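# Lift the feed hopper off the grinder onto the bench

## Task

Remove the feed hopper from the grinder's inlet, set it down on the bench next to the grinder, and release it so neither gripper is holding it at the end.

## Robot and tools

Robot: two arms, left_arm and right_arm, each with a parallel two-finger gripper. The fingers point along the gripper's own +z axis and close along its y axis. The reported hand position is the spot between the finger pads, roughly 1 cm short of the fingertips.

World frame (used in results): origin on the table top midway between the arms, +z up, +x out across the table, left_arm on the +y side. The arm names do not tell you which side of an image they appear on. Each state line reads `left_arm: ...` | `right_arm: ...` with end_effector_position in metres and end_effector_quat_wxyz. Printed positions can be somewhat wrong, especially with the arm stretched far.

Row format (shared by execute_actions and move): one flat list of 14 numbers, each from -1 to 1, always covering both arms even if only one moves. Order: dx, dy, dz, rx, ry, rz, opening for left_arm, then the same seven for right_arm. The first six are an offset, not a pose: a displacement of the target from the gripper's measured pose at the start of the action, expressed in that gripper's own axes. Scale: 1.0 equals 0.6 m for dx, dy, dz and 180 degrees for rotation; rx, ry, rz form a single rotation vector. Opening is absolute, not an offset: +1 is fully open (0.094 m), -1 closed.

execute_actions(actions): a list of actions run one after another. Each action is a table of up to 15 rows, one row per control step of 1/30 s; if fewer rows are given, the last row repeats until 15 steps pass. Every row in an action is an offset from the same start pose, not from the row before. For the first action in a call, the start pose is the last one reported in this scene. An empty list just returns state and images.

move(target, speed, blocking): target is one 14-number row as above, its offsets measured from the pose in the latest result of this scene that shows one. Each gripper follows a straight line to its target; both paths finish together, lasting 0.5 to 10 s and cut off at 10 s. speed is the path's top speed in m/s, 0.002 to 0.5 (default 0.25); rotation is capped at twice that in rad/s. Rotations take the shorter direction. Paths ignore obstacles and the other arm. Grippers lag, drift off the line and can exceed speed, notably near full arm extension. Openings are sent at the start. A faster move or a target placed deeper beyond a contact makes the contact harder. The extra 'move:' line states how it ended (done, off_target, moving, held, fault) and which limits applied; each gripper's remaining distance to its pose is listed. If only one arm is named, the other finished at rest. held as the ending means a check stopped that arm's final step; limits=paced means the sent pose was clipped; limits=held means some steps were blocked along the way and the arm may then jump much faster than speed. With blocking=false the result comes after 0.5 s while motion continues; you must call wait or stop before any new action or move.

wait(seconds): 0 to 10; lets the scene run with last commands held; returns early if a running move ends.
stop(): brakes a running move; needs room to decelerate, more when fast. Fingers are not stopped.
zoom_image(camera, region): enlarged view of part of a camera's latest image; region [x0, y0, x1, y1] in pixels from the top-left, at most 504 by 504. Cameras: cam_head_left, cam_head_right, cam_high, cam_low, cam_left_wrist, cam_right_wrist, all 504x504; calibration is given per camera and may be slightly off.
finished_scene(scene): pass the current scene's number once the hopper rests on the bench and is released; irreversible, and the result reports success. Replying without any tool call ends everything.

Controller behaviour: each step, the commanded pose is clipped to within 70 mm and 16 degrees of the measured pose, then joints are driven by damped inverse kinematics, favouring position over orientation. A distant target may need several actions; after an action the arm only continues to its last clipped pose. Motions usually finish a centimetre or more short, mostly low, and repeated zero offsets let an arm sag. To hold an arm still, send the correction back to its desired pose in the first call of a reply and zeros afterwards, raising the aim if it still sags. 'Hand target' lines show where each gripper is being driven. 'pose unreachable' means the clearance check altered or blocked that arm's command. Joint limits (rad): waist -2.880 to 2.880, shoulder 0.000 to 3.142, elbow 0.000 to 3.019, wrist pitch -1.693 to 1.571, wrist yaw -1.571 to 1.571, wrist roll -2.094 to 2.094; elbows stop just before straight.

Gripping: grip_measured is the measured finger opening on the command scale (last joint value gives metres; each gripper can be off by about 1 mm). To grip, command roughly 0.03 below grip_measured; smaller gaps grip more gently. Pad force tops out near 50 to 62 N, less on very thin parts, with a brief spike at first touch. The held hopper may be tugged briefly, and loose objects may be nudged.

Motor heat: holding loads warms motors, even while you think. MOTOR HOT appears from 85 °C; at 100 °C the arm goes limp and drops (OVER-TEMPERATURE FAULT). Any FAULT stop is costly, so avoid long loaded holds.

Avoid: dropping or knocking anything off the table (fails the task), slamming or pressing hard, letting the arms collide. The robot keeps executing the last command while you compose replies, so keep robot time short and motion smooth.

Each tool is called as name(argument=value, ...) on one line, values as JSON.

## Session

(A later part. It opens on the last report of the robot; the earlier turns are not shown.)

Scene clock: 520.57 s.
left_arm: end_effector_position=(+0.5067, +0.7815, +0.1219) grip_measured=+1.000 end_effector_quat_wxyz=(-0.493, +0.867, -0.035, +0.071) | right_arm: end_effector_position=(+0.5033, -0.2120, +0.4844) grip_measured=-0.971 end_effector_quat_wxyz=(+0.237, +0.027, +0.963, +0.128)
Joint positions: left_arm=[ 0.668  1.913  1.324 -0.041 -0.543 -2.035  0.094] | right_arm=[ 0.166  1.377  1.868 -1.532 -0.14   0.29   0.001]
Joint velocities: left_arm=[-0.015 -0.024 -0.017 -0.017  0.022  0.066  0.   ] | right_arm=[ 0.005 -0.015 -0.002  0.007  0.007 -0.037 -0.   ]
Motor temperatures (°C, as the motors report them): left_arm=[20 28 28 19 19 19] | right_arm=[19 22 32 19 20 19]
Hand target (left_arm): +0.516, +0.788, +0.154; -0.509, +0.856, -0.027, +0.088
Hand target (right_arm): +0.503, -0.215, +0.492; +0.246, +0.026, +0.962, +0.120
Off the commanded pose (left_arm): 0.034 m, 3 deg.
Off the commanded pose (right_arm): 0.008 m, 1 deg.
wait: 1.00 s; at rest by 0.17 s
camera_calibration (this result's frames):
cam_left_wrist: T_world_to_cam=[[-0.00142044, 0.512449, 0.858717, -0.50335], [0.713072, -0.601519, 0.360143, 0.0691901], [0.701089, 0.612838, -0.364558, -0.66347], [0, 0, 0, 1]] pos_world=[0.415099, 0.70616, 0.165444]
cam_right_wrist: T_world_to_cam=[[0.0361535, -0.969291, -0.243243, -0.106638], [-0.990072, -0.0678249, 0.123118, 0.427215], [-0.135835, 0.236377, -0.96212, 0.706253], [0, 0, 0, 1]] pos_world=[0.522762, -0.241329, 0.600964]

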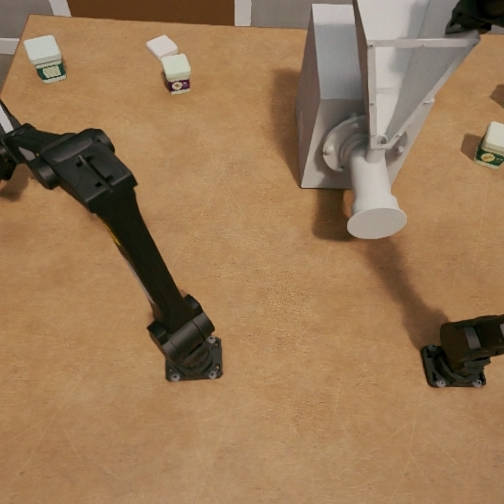

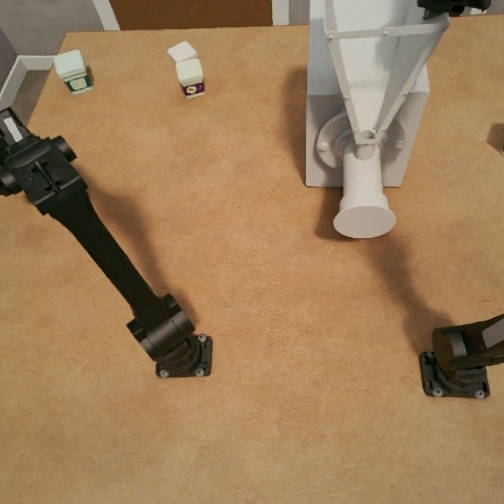

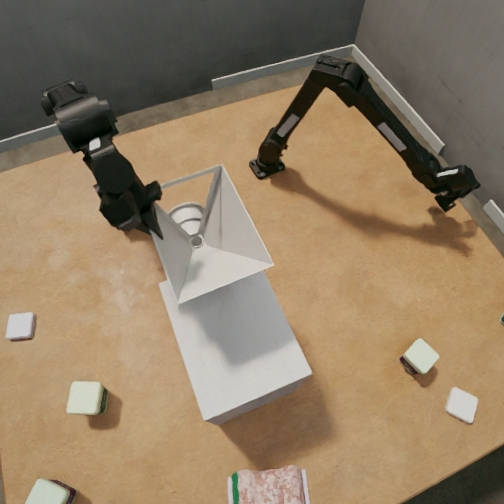

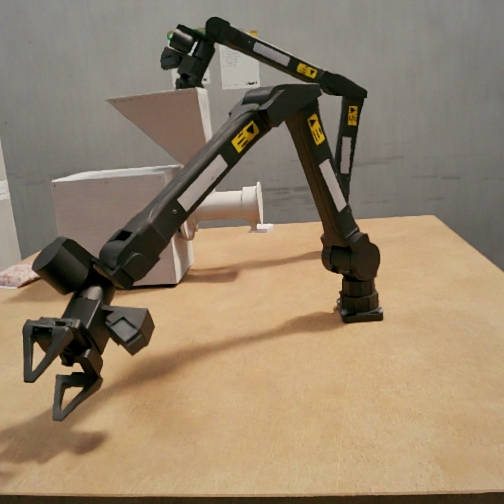

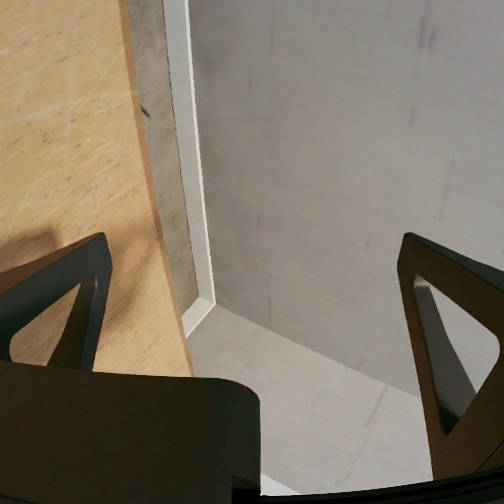

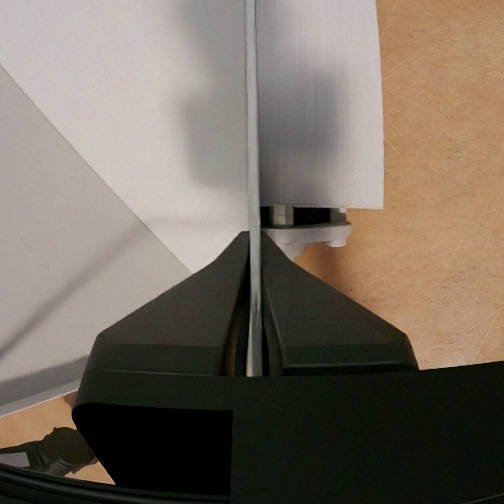

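move(target=[0.0188, -0.0517, -0.0137, 0.013, 0.0065, -0.0085, 1, -0.0375, 0.0216, -0.0713, 0.0045, -0.0057, -0.0025, -1], speed=0.03)

Scene clock: 529.70 s.
left_arm: end_effector_position=(+0.5059, +0.7807, +0.1202) grip_measured=+1.000 end_effector_quat_wxyz=(-0.492, +0.867, -0.035, +0.070) | right_arm: end_effector_position=(+0.5015, -0.2100, +0.4871) grip_measured=-0.971 end_effector_quat_wxyz=(+0.196, +0.019, +0.973, +0.121)
Joint positions: left_arm=[ 0.668  1.913  1.321 -0.041 -0.543 -2.035  0.094] | right_arm=[ 0.167  1.44   1.969 -1.657 -0.149  0.271  0.001]
Joint velocities: left_arm=[-0.005 -0.005 -0.017 -0.027 -0.066 -0.037  0.   ] | right_arm=[-0.005 -0.015  0.007 -0.027  0.022  0.007 -0.   ]
Motor temperatures (°C, as the motors report them): left_arm=[20 28 28 19 19 19] | right_arm=[19 22 33 19 20 19]
Hand target (left_arm): +0.515, +0.788, +0.154; -0.509, +0.856, -0.027, +0.088
Hand target (right_arm): +0.499, -0.213, +0.533; +0.247, +0.026, +0.961, +0.122
Off the commanded pose (left_arm): 0.036 m, 3 deg.
Off the commanded pose (right_arm): 0.047 m, 6 deg.
move: off_target (left_arm, right_arm)
camera_calibration (this result's frames):
cam_left_wrist: T_world_to_cam=[[0.000744129, 0.514447, 0.857522, -0.503992], [0.71398, -0.600681, 0.359743, 0.0688738], [0.700166, 0.611986, -0.367752, -0.661476], [0, 0, 0, 1]] pos_world=[0.414343, 0.705462, 0.164148]
cam_right_wrist: T_world_to_cam=[[0.0390304, -0.972518, -0.229535, -0.112798], [-0.974913, -0.0874381, 0.204691, 0.37379], [-0.219136, 0.215788, -0.951533, 0.740461], [0, 0, 0, 1]] pos_world=[0.531077, -0.236797, 0.602171]

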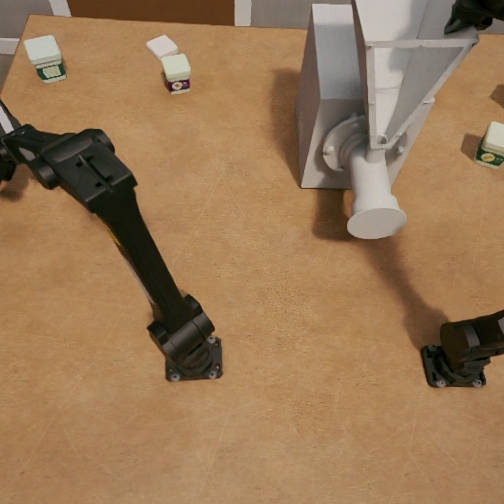

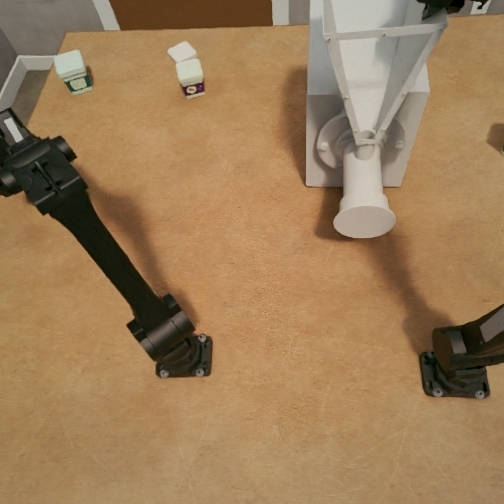

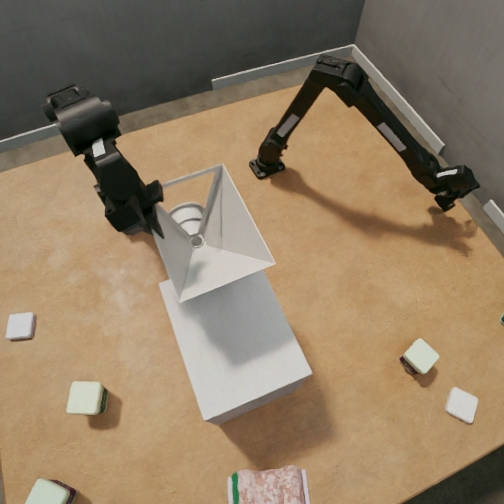

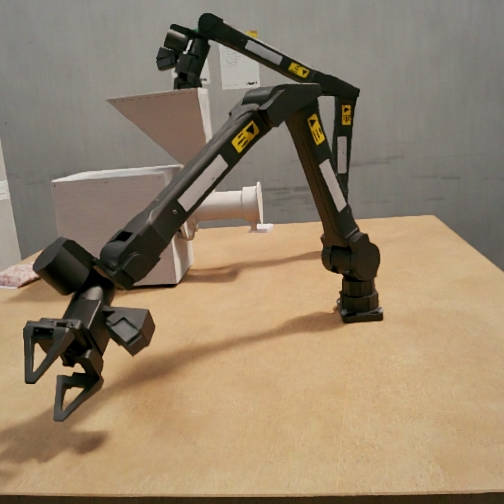

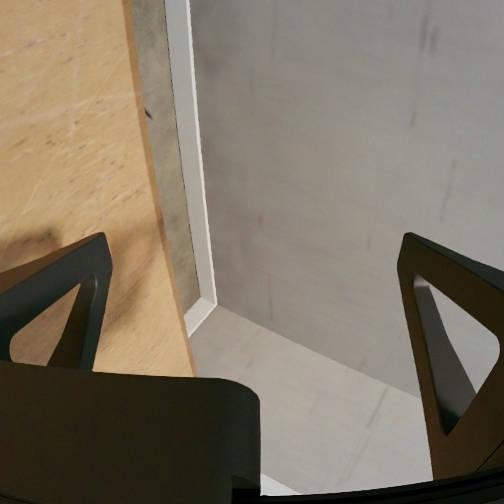

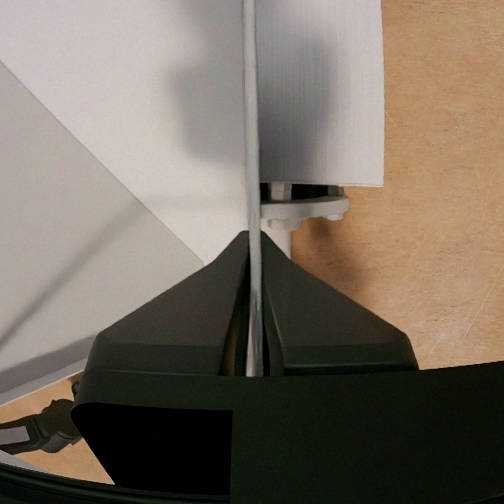

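move(target=[0.0733, -0.1015, -0.7377, 0.078, 0.2465, 0.3423, 1, -0.0261, -0.001, -0.0042, 0, -0.068, 0, -0.5], speed=0.3)

Scene clock: 652.47 s.
left_arm: end_effector_position=(+0.4695, +0.4318, +0.3635) grip_measured=+1.000 end_effector_quat_wxyz=(+0.479, -0.598, +0.632, -0.119) | right_arm: end_effector_position=(+0.5168, -0.2171, +0.4904) grip_measured=-0.502 end_effector_quat_wxyz=(+0.291, +0.033, +0.949, +0.114)
Joint positions: left_arm=[ 0.321  1.001  1.011 -0.55  -0.099 -1.061  0.094] | right_arm=[ 0.17   1.344  1.816 -1.412 -0.082  0.297  0.023]
Joint velocities: left_arm=[ 0.005 -0.015  0.007 -0.027 -0.022 -0.007  0.   ] | right_arm=[-0.015  0.005 -0.002 -0.002  0.007  0.051  0.   ]
Motor temperatures (°C, as the motors report them): left_arm=[20 28 29 19 19 19] | right_arm=[19 22 42 19 22 19]
Hand target (left_arm): +0.476, +0.429, +0.397; -0.501, +0.582, -0.628, +0.127
Hand target (right_arm): +0.515, -0.213, +0.495; +0.299, +0.031, +0.947, +0.118
Off the commanded pose (left_arm): 0.038 m, 4 deg.
Off the commanded pose (right_arm): 0.007 m, 1 deg.
move: off_target (left_arm)
camera_calibration (this result's frames):
cam_left_wrist: T_world_to_cam=[[0.643046, -0.264498, 0.718702, -0.447848], [-0.296426, -0.951278, -0.0848698, 0.585115], [0.706133, -0.158467, -0.690119, 0.114095], [0, 0, 0, 1]] pos_world=[0.380864, 0.456232, 0.450267]
cam_right_wrist: T_world_to_cam=[[0.0290047, -0.975844, -0.216537, -0.121442], [-0.999308, -0.0333584, 0.0164772, 0.504114], [-0.0233025, 0.215909, -0.976135, 0.659388], [0, 0, 0, 1]] pos_world=[0.522653, -0.24406, 0.609049]

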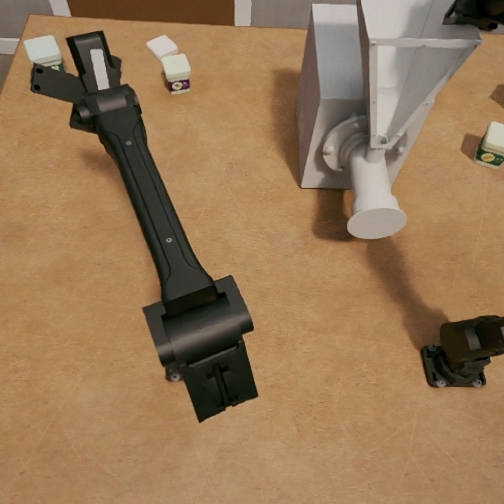

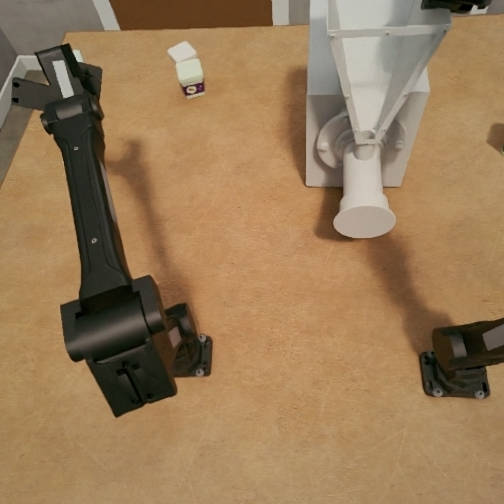

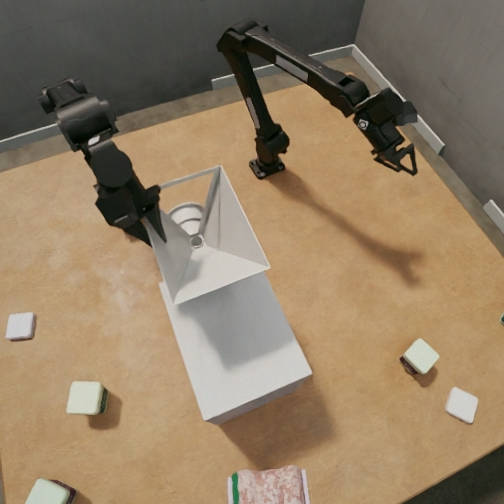

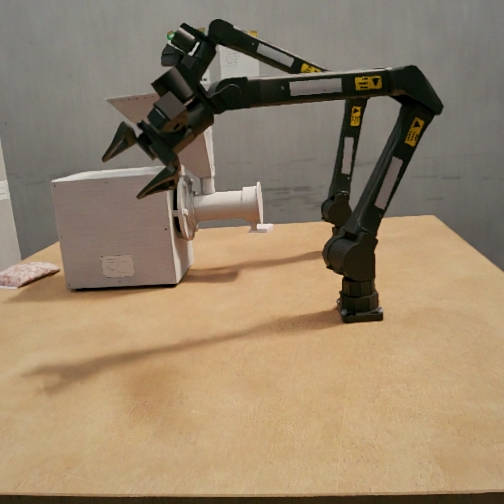

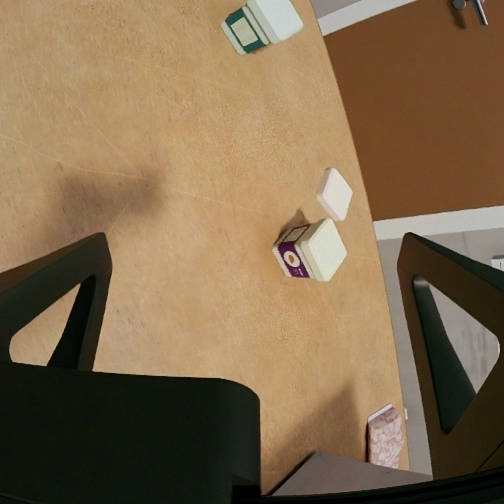

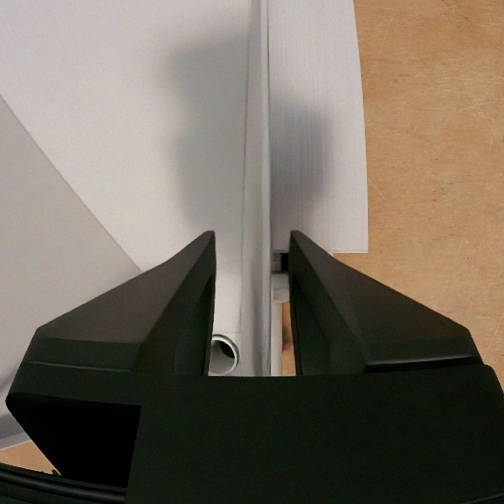

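zoom_image(camera="cam_low", region=[150, 140, 290, 260])

zoom_image(camera="cam_low", region=[60, 230, 180, 300])

Region (150, 140, 290, 260) of cam_low's 504x504 image, scaled by 3.600, with more detail than that image has; it fills the top 432 rows of this view, and the rest is white.

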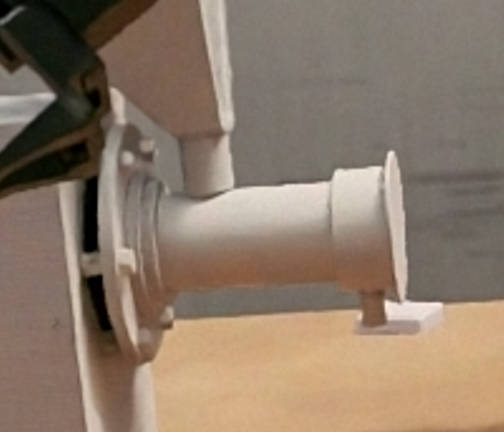

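Region (60, 230, 180, 300) of cam_low's 504x504 image, scaled by 4.200, with more detail than that image has; it fills the top 294 rows of this view, and the rest is white.

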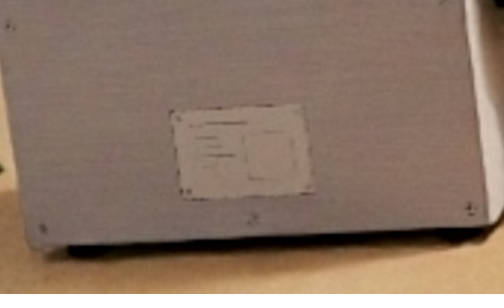

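move(target=[0.4103, -0.4456, -0.5107, 0.0865, 0.2299, 0.3554, 1, -0.0073, 0.0031, -0.0107, 0, 0, 0, -0.5], speed=0.3)

Scene clock: 723.40 s.
left_arm: end_effector_position=(+0.4549, +0.0246, +0.5751) grip_measured=+1.000 end_effector_quat_wxyz=(+0.285, -0.050, +0.950, -0.118) | right_arm: end_effector_position=(+0.5145, -0.2176, +0.4887) grip_measured=-0.502 end_effector_quat_wxyz=(+0.286, +0.033, +0.951, +0.113)
Joint positions: left_arm=[-0.589  1.435  2.183 -1.7   -0.101 -0.584  0.094] | right_arm=[ 0.17   1.344  1.816 -1.423 -0.082  0.297  0.023]
Joint velocities: left_arm=[-0.005 -0.005  0.027 -0.017  0.037  0.022  0.   ] | right_arm=[-0.005 -0.005  0.002 -0.012 -0.007 -0.051  0.   ]
Motor temperatures (°C, as the motors report them): left_arm=[20 26 33 19 19 19] | right_arm=[19 22 36 19 20 19]
Hand target (left_arm): +0.449, +0.025, +0.596; +0.303, -0.041, +0.944, -0.128
Hand target (right_arm): +0.517, -0.217, +0.498; +0.291, +0.033, +0.949, +0.114
Off the commanded pose (left_arm): 0.025 m, 2 deg.
Off the commanded pose (right_arm): 0.010 m, 1 deg.
joint sent to its limit (left arm) — the command would take joint 4 (wrist pitch) past its lower limit, so that joint was sent only as far as its limit.
move: off_target (left_arm)
camera_calibration (this result's frames):
cam_left_wrist: T_world_to_cam=[[0.0208723, -0.969063, 0.245931, -0.125997], [-0.999242, -0.0121388, 0.0369745, 0.437902], [-0.0328453, -0.246516, -0.968582, 0.704386], [0, 0, 0, 1]] pos_world=[0.463336, 0.0568594, 0.697051]
cam_right_wrist: T_world_to_cam=[[0.0265073, -0.976354, -0.214547, -0.122001], [-0.999049, -0.0333055, 0.0281331, 0.496004], [-0.0346135, 0.213598, -0.976308, 0.663181], [0, 0, 0, 1]] pos_world=[0.521721, -0.24425, 0.60734]

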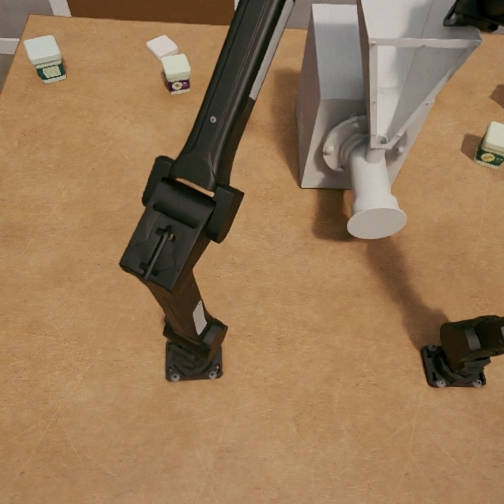

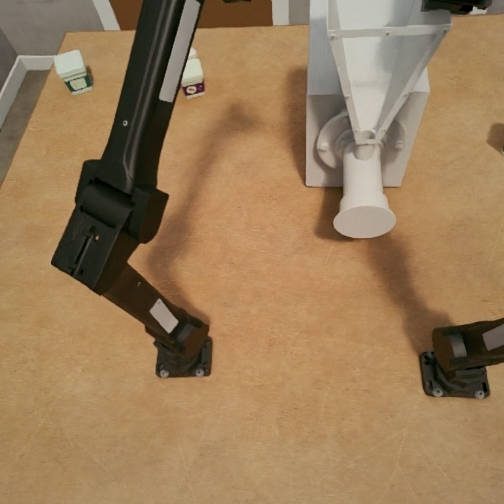

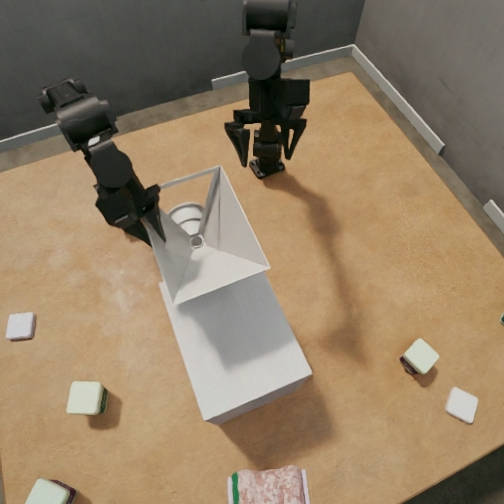

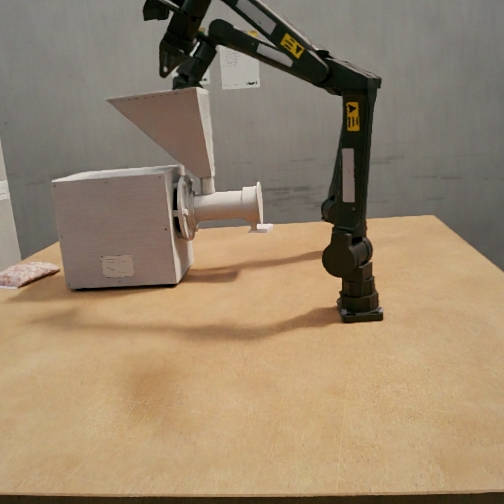

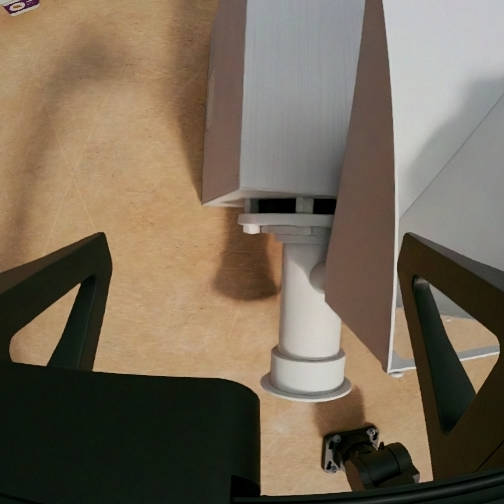

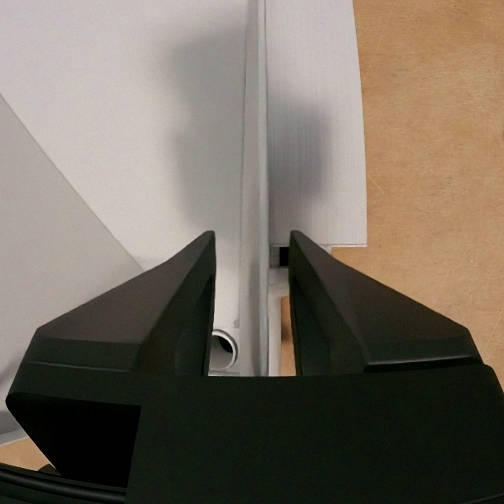

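move(target=[0.0467, -0.1167, 0.039, -0.0012, -0.041, -0.0147, 1, -0.0117, 0.0046, -0.01, 0, -0.0035, 0, -0.5], speed=0.12)

Scene clock: 764.23 s.
left_arm: end_effector_position=(+0.4503, -0.0502, +0.5467) grip_measured=+1.000 end_effector_quat_wxyz=(+0.330, -0.073, +0.935, -0.105) | right_arm: end_effector_position=(+0.5144, -0.2180, +0.4886) grip_measured=-0.502 end_effector_quat_wxyz=(+0.285, +0.033, +0.951, +0.112)
Joint positions: left_arm=[-0.797  1.435  2.054 -1.541 -0.31  -0.77   0.094] | right_arm=[ 0.17   1.344  1.816 -1.425 -0.079  0.297  0.023]
Joint velocities: left_arm=[-0.005 -0.015 -0.012  0.002 -0.007 -0.037  0.   ] | right_arm=[ 0.005  0.005  0.007  0.012 -0.066 -0.007 -0.   ]
Motor temperatures (°C, as the motors report them): left_arm=[20 26 31 19 19 19] | right_arm=[19 22 38 19 20 19]
Hand target (left_arm): +0.447, -0.050, +0.558; +0.342, -0.079, +0.929, -0.120
Hand target (right_arm): +0.517, -0.217, +0.498; +0.291, +0.034, +0.949, +0.113
Off the commanded pose (left_arm): 0.013 m, 2 deg.
Off the commanded pose (right_arm): 0.010 m, 1 deg.
move: off_target (left_arm)
camera_calibration (this result's frames):
cam_left_wrist: T_world_to_cam=[[0.060238, -0.969229, 0.238676, -0.205151], [-0.995827, -0.074775, -0.0523196, 0.477576], [0.0685567, -0.234529, -0.969689, 0.613833], [0, 0, 0, 1]] pos_world=[0.445859, -0.0191664, 0.669178]
cam_right_wrist: T_world_to_cam=[[0.0250506, -0.976827, -0.212559, -0.122779], [-0.999071, -0.0319201, 0.0289475, 0.495783], [-0.0350616, 0.211637, -0.976719, 0.663088], [0, 0, 0, 1]] pos_world=[0.521647, -0.244442, 0.607201]

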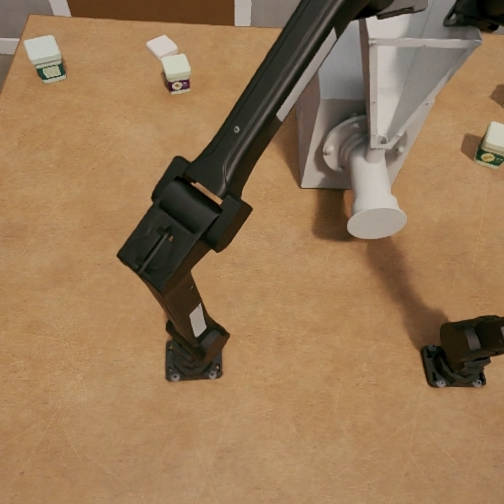

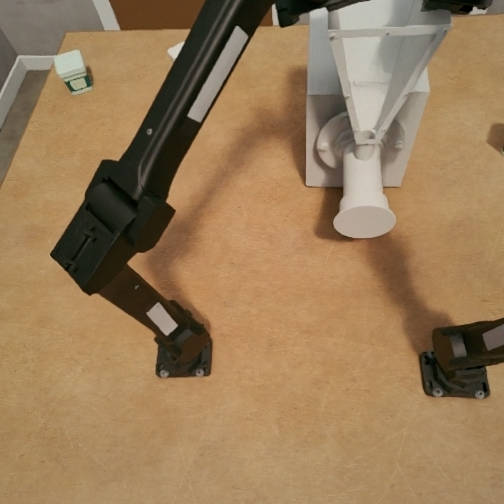

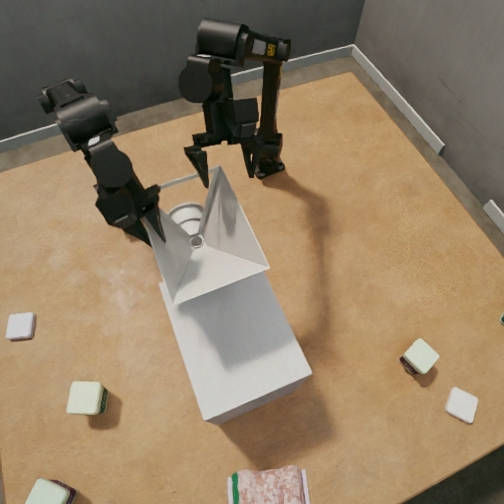

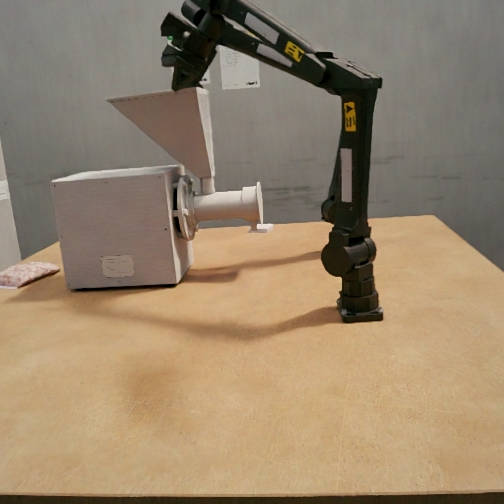

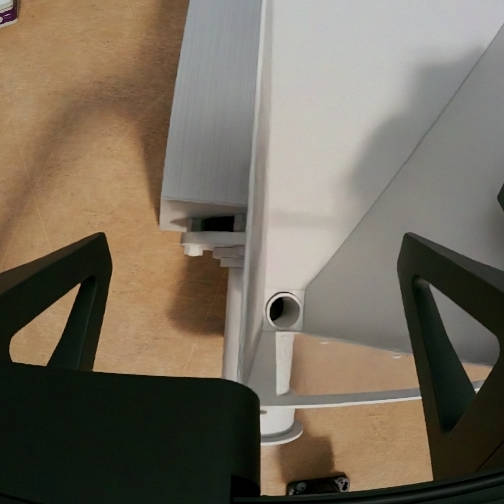

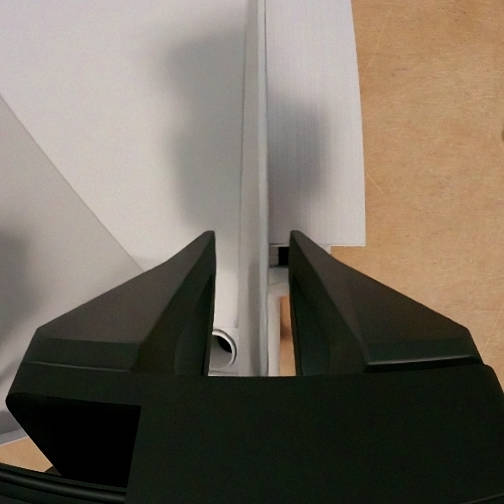

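move(target=[-0.0067, 0, 0.125, 0, -0.011, 0, 1, -0.0117, 0.0046, -0.01, 0, -0.0035, 0, -0.5], speed=0.06)

Scene clock: 778.73 s.
left_arm: end_effector_position=(+0.4924, -0.0619, +0.4952) grip_measured=+1.000 end_effector_quat_wxyz=(+0.344, -0.075, +0.930, -0.105) | right_arm: end_effector_position=(+0.5142, -0.2185, +0.4883) grip_measured=-0.502 end_effector_quat_wxyz=(+0.285, +0.034, +0.952, +0.110)
Joint positions: left_arm=[-0.76   1.442  1.89  -1.339 -0.306 -0.734  0.094] | right_arm=[ 0.17   1.344  1.816 -1.426 -0.077  0.297  0.023]
Joint velocities: left_arm=[-0.005  0.005  0.012  0.012 -0.022 -0.022  0.   ] | right_arm=[ 0.005  0.005 -0.002  0.002  0.037  0.022 -0.001]
Motor temperatures (°C, as the motors report them): left_arm=[20 26 30 19 19 19] | right_arm=[19 22 38 19 20 19]
Hand target (left_arm): +0.501, -0.061, +0.493; +0.347, -0.074, +0.929, -0.104
Hand target (right_arm): +0.517, -0.218, +0.498; +0.291, +0.034, +0.950, +0.111
Off the commanded pose (left_arm): 0.009 m, 0 deg.
Off the commanded pose (right_arm): 0.010 m, 1 deg.
move: done
camera_calibration (this result's frames):
cam_left_wrist: T_world_to_cam=[[0.0607006, -0.968711, 0.240654, -0.207896], [-0.993448, -0.0820213, -0.0795831, 0.527843], [0.0968318, -0.234246, -0.967343, 0.54319], [0, 0, 0, 1]] pos_world=[0.484406, -0.0308563, 0.617489]
cam_right_wrist: T_world_to_cam=[[0.0233156, -0.97738, -0.210202, -0.1237], [-0.999088, -0.030303, 0.0300815, 0.495395], [-0.0357709, 0.209309, -0.977195, 0.663036], [0, 0, 0, 1]] pos_world=[0.521545, -0.24467, 0.607011]

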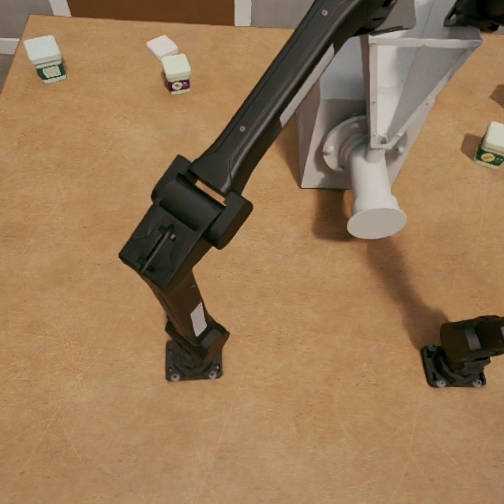

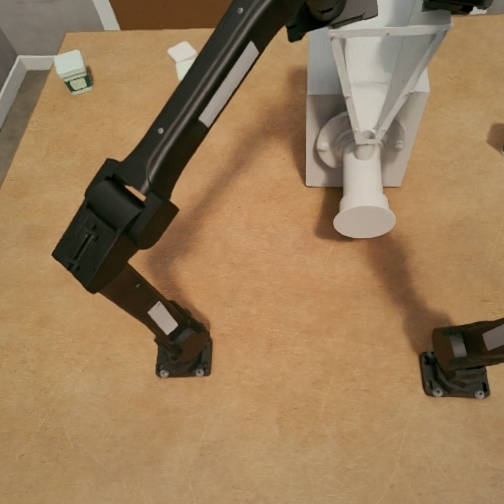

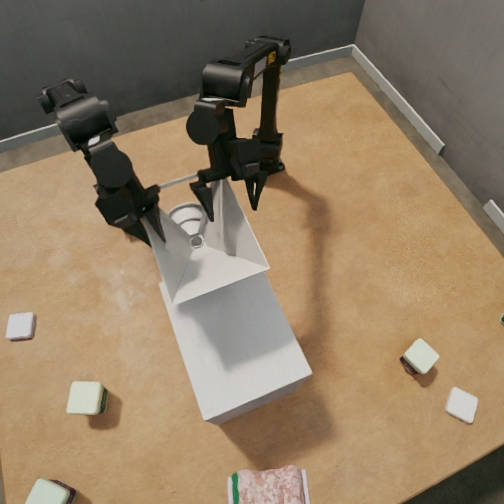

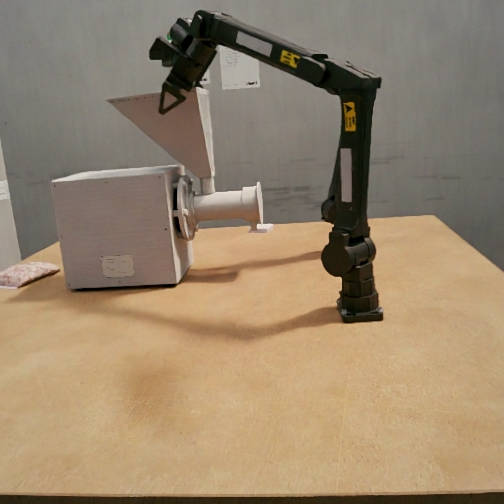

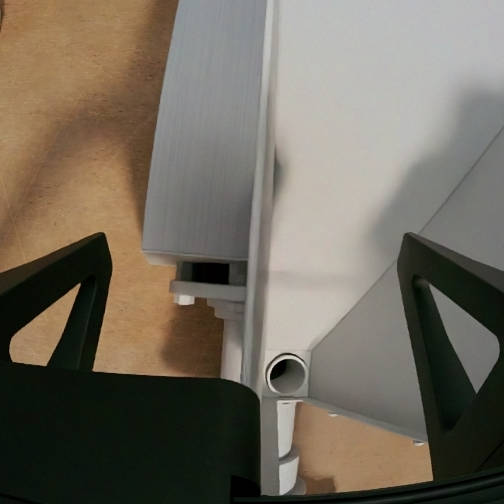

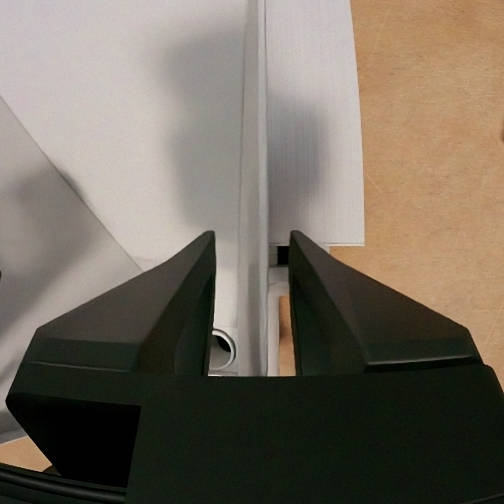

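zoom_image(camera="cam_low", region=[100, 10, 260, 140])

zoom_image(camera="cam_high", region=[80, 80, 300, 300])

Region (100, 10, 260, 140) of cam_low's 504x504 image, scaled by 3.150, with more detail than that image has; it fills the top 410 rows of this view, and the rest is white.

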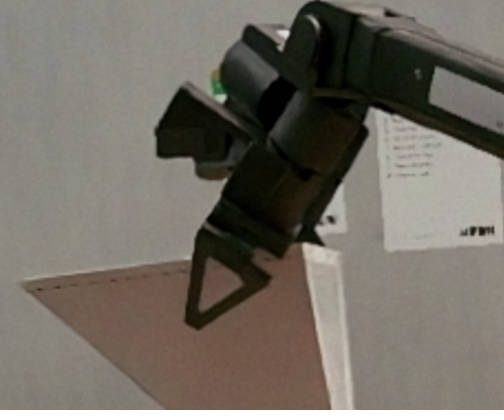

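Region (80, 80, 300, 300) of cam_high's 504x504 image, scaled by 2.291, with more detail than that image has.

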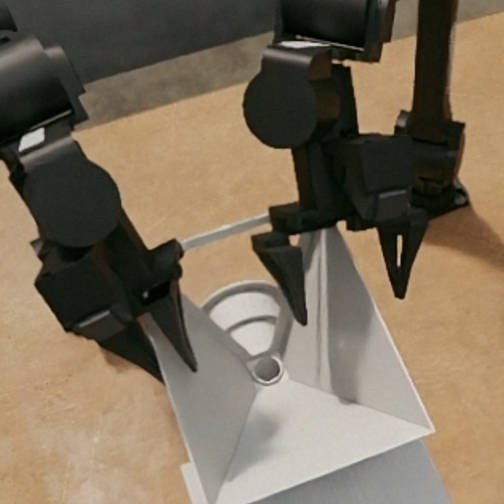

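execute_actions(actions=[[[-0.0062,-0.0025,-0.0123,0,0,0,0.8,-0.0117,0.0046,-0.01,0,-0.0035,0,-0.5],[-0.0062,-0.0025,-0.0123,0,0,0,0.65,-0.0117,0.0046,-0.01,0,-0.0035,0,-0.5],[-0.0062,-0.0025,-0.0123,0,0,0,0.5,-0.0117,0.0046,-0.01,0,-0.0035,0,-0.5],[-0.0062,-0.0025,-0.0123,0,0,0,0.35,-0.0117,0.0046,-0.01,0,-0.0035,0,-0.5],[-0.0062,-0.0025,-0.0123,0,0,0,0.2,-0.0117,0.0046,-0.01,0,-0.0035,0,-0.5],[-0.0062,-0.0025,-0.0123,0,0,0,0.05,-0.0117,0.0046,-0.01,0,-0.0035,0,-0.5],[-0.0062,-0.0025,-0.0123,0,0,0,-0.1,-0.0117,0.0046,-0.01,0,-0.0035,0,-0.5],[-0.0062,-0.0025,-0.0123,0,0,0,-0.25,-0.0117,0.0046,-0.01,0,-0.0035,0,-0.5],[-0.0062,-0.0025,-0.0123,0,0,0,-0.4,-0.0117,0.0046,-0.01,0,-0.0035,0,-0.5],[-0.0062,-0.0025,-0.0123,0,0,0,-0.5,-0.0117,0.0046,-0.01,0,-0.0035,0,-0.5]],[[-0.0062,-0.0025,-0.0073,0,0,0,-0.58,-0.0073,0.0031,-0.0107,0,-0.0035,0,-0.58],[-0.0062,-0.0025,-0.0073,0,0,0,-0.65,-0.0073,0.0031,-0.0107,0,-0.0035,0,-0.65],[-0.0062,-0.0025,-0.0073,0,0,0,-0.71,-0.0073,0.0031,-0.0107,0,-0.0035,0,-0.71],[-0.0062,-0.0025,-0.0073,0,0,0,-0.76,-0.0073,0.0031,-0.0107,0,-0.0035,0,-0.76],[-0.0062,-0.0025,-0.0073,0,0,0,-0.80,-0.0073,0.0031,-0.0107,0,-0.0035,0,-0.80],[-0.0062,-0.0025,-0.0073,0,0,0,-0.84,-0.0073,0.0031,-0.0107,0,-0.0035,0,-0.84],[-0.0062,-0.0025,-0.0073,0,0,0,-0.87,-0.0073,0.0031,-0.0107,0,-0.0035,0,-0.87],[-0.0062,-0.0025,-0.0073,0,0,0,-0.90,-0.0073,0.0031,-0.0107,0,-0.0035,0,-0.90],[-0.0062,-0.0025,-0.0073,0,0,0,-0.92,-0.0073,0.0031,-0.0107,0,-0.0035,0,-0.92],[-0.0062,-0.0025,-0.0073,0,0,0,-0.94,-0.0073,0.0031,-0.0107,0,-0.0035,0,-0.94],[-0.0062,-0.0025,-0.0073,0,0,0,-0.96,-0.0073,0.0031,-0.0107,0,-0.0035,0,-0.96],[-0.0062,-0.0025,-0.0073,0,0,0,-0.98,-0.0073,0.0031,-0.0107,0,-0.0035,0,-0.98],[-0.0062,-0.0025,-0.0073,0,0,0,-1.0,-0.0073,0.0031,-0.0107,0,-0.0035,0,-1.0]]])

wait(seconds=1)

Scene clock: 870.13 s.
left_arm: end_effector_position=(+0.4871, -0.0732, +0.4962) grip_measured=-0.018 end_effector_quat_wxyz=(+0.341, -0.080, +0.929, -0.117) | right_arm: end_effector_position=(+0.5128, -0.2090, +0.4914) grip_measured=-0.973 end_effector_quat_wxyz=(+0.287, +0.027, +0.950, +0.122)
Joint positions: left_arm=[-0.782  1.446  1.895 -1.337 -0.303 -0.768  0.046] | right_arm=[ 0.184  1.343  1.819 -1.419 -0.094  0.302  0.001]
Joint velocities: left_arm=[ 0.015  0.005 -0.002  0.002  0.051 -0.022 -0.   ] | right_arm=[-0.005 -0.005  0.002 -0.027  0.081  0.066 -0.   ]
Motor temperatures (°C, as the motors report them): left_arm=[20 25 29 19 19 19] | right_arm=[19 22 38 19 19 19]
Hand target (left_arm): +0.487, -0.073, +0.502; +0.341, -0.080, +0.929, -0.117
Hand target (right_arm): +0.513, -0.218, +0.497; +0.291, +0.033, +0.950, +0.110
Off the commanded pose (left_arm): 0.006 m, 0 deg.
Off the commanded pose (right_arm): 0.010 m, 2 deg.
camera_calibration (this result's frames):
cam_left_wrist: T_world_to_cam=[[0.0634958, -0.961812, 0.266243, -0.232333], [-0.99354, -0.0860665, -0.0739711, 0.518717], [0.0940609, -0.259826, -0.961064, 0.53835], [0, 0, 0, 1]] pos_world=[0.479481, -0.0389397, 0.617616]
cam_right_wrist: T_world_to_cam=[[0.0440688, -0.972624, -0.228169, -0.114536], [-0.998473, -0.0504967, 0.022408, 0.493439], [-0.0333163, 0.226833, -0.973364, 0.664496], [0, 0, 0, 1]] pos_world=[0.519872, -0.237213, 0.609606]

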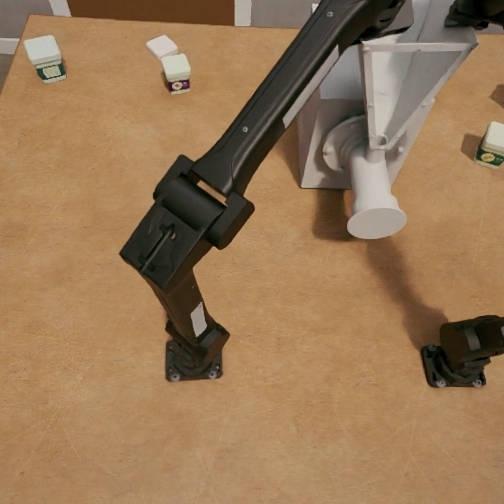

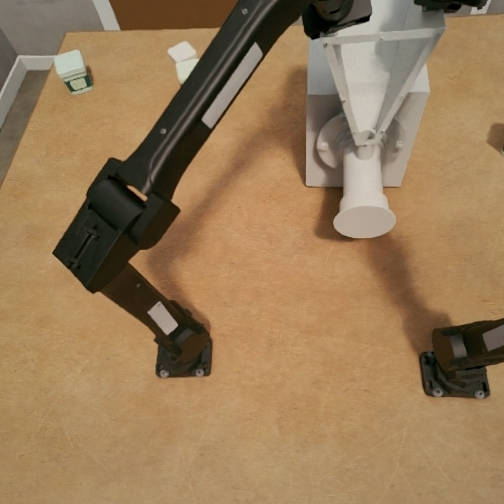

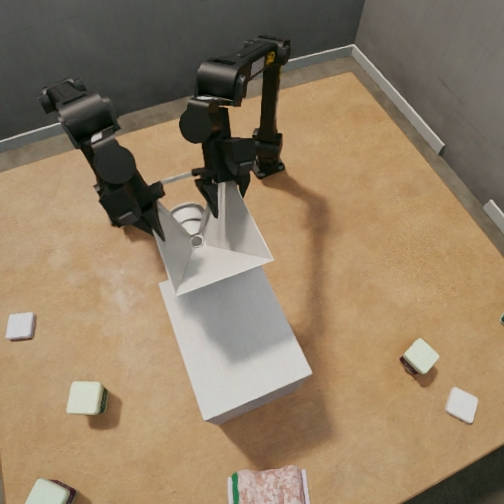

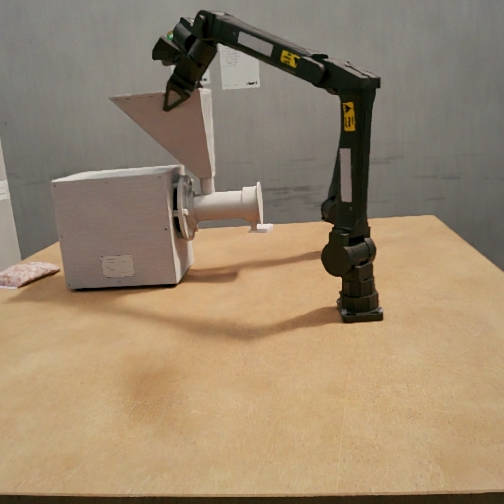

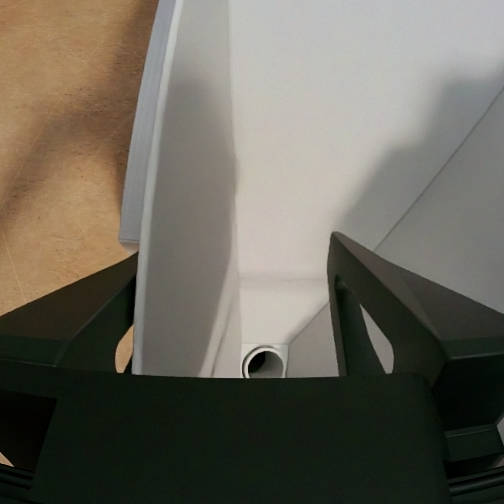

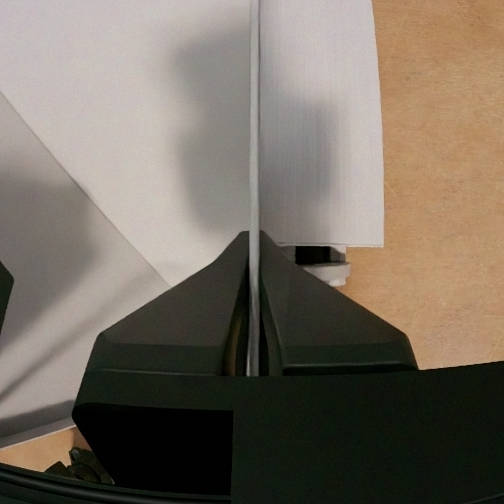

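Scene clock: 871.13 s.
left_arm: end_effector_position=(+0.4871, -0.0732, +0.4962) grip_measured=-0.018 end_effector_quat_wxyz=(+0.341, -0.080, +0.929, -0.117) | right_arm: end_effector_position=(+0.5128, -0.2090, +0.4914) grip_measured=-0.973 end_effector_quat_wxyz=(+0.287, +0.027, +0.950, +0.122)
Joint positions: left_arm=[-0.782  1.446  1.895 -1.337 -0.303 -0.768  0.046] | right_arm=[ 0.184  1.343  1.819 -1.419 -0.094  0.302  0.001]
Joint velocities: left_arm=[ 0.005  0.005  0.022 -0.007  0.022  0.007 -0.   ] | right_arm=[-0.015 -0.005  0.007  0.007  0.051  0.007 -0.   ]
Motor temperatures (°C, as the motors report them): left_arm=[20 25 29 19 19 19] | right_arm=[19 22 38 19 19 19]
Hand target (left_arm): +0.487, -0.073, +0.502; +0.341, -0.080, +0.929, -0.117
Hand target (right_arm): +0.513, -0.218, +0.497; +0.291, +0.033, +0.950, +0.110
Off the commanded pose (left_arm): 0.006 m, 0 deg.
Off the commanded pose (right_arm): 0.010 m, 2 deg.
wait: 1.00 s; at rest by 0.17 s
camera_calibration (this result's frames):
cam_left_wrist: T_world_to_cam=[[0.0634958, -0.961812, 0.266243, -0.232333], [-0.99354, -0.0860665, -0.0739711, 0.518717], [0.0940609, -0.259826, -0.961064, 0.53835], [0, 0, 0, 1]] pos_world=[0.479481, -0.0389397, 0.617616]
cam_right_wrist: T_world_to_cam=[[0.043751, -0.972589, -0.228377, -0.114264], [-0.998486, -0.0501945, 0.0224799, 0.493474], [-0.033327, 0.227048, -0.973313, 0.664521], [0, 0, 0, 1]] pos_world=[0.519873, -0.23724, 0.609599]

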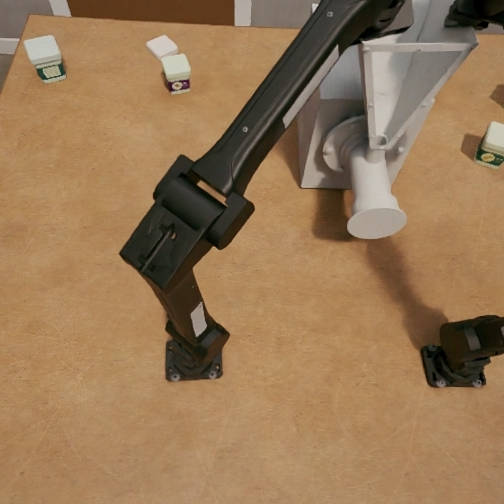

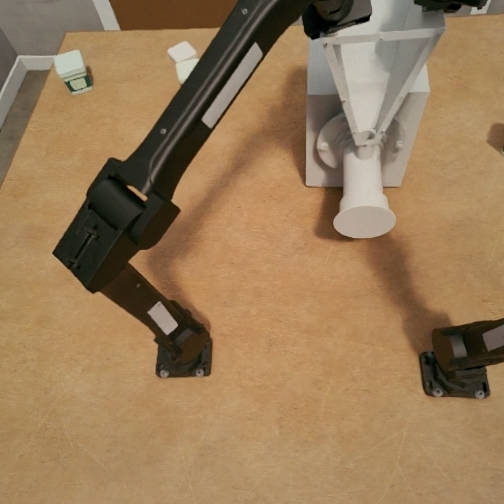

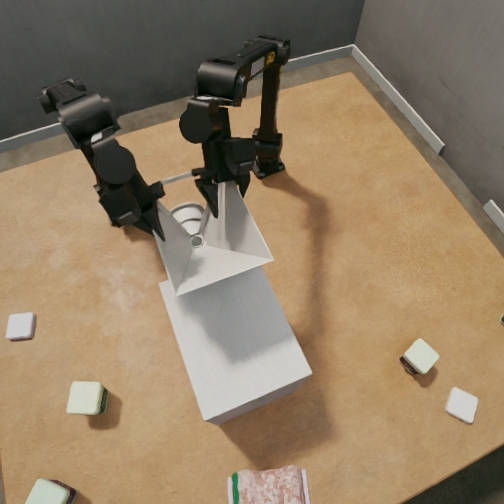

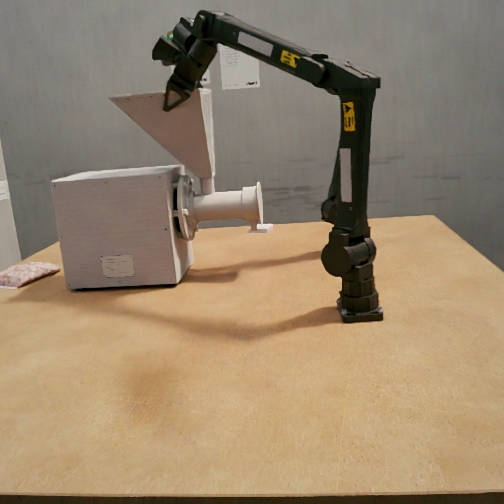

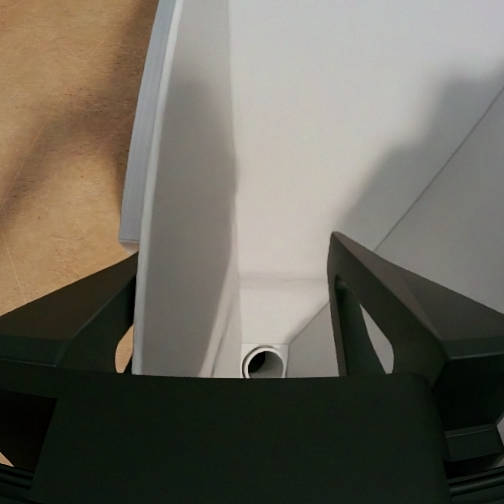

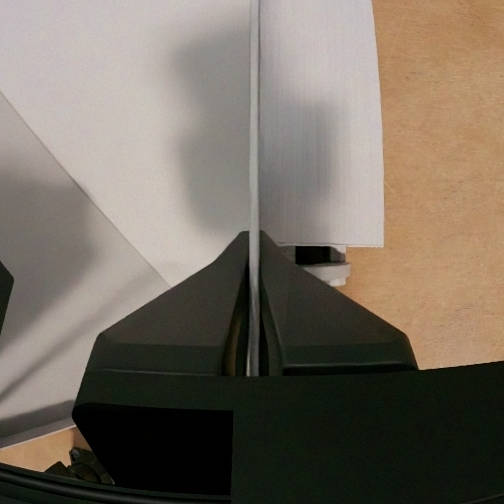

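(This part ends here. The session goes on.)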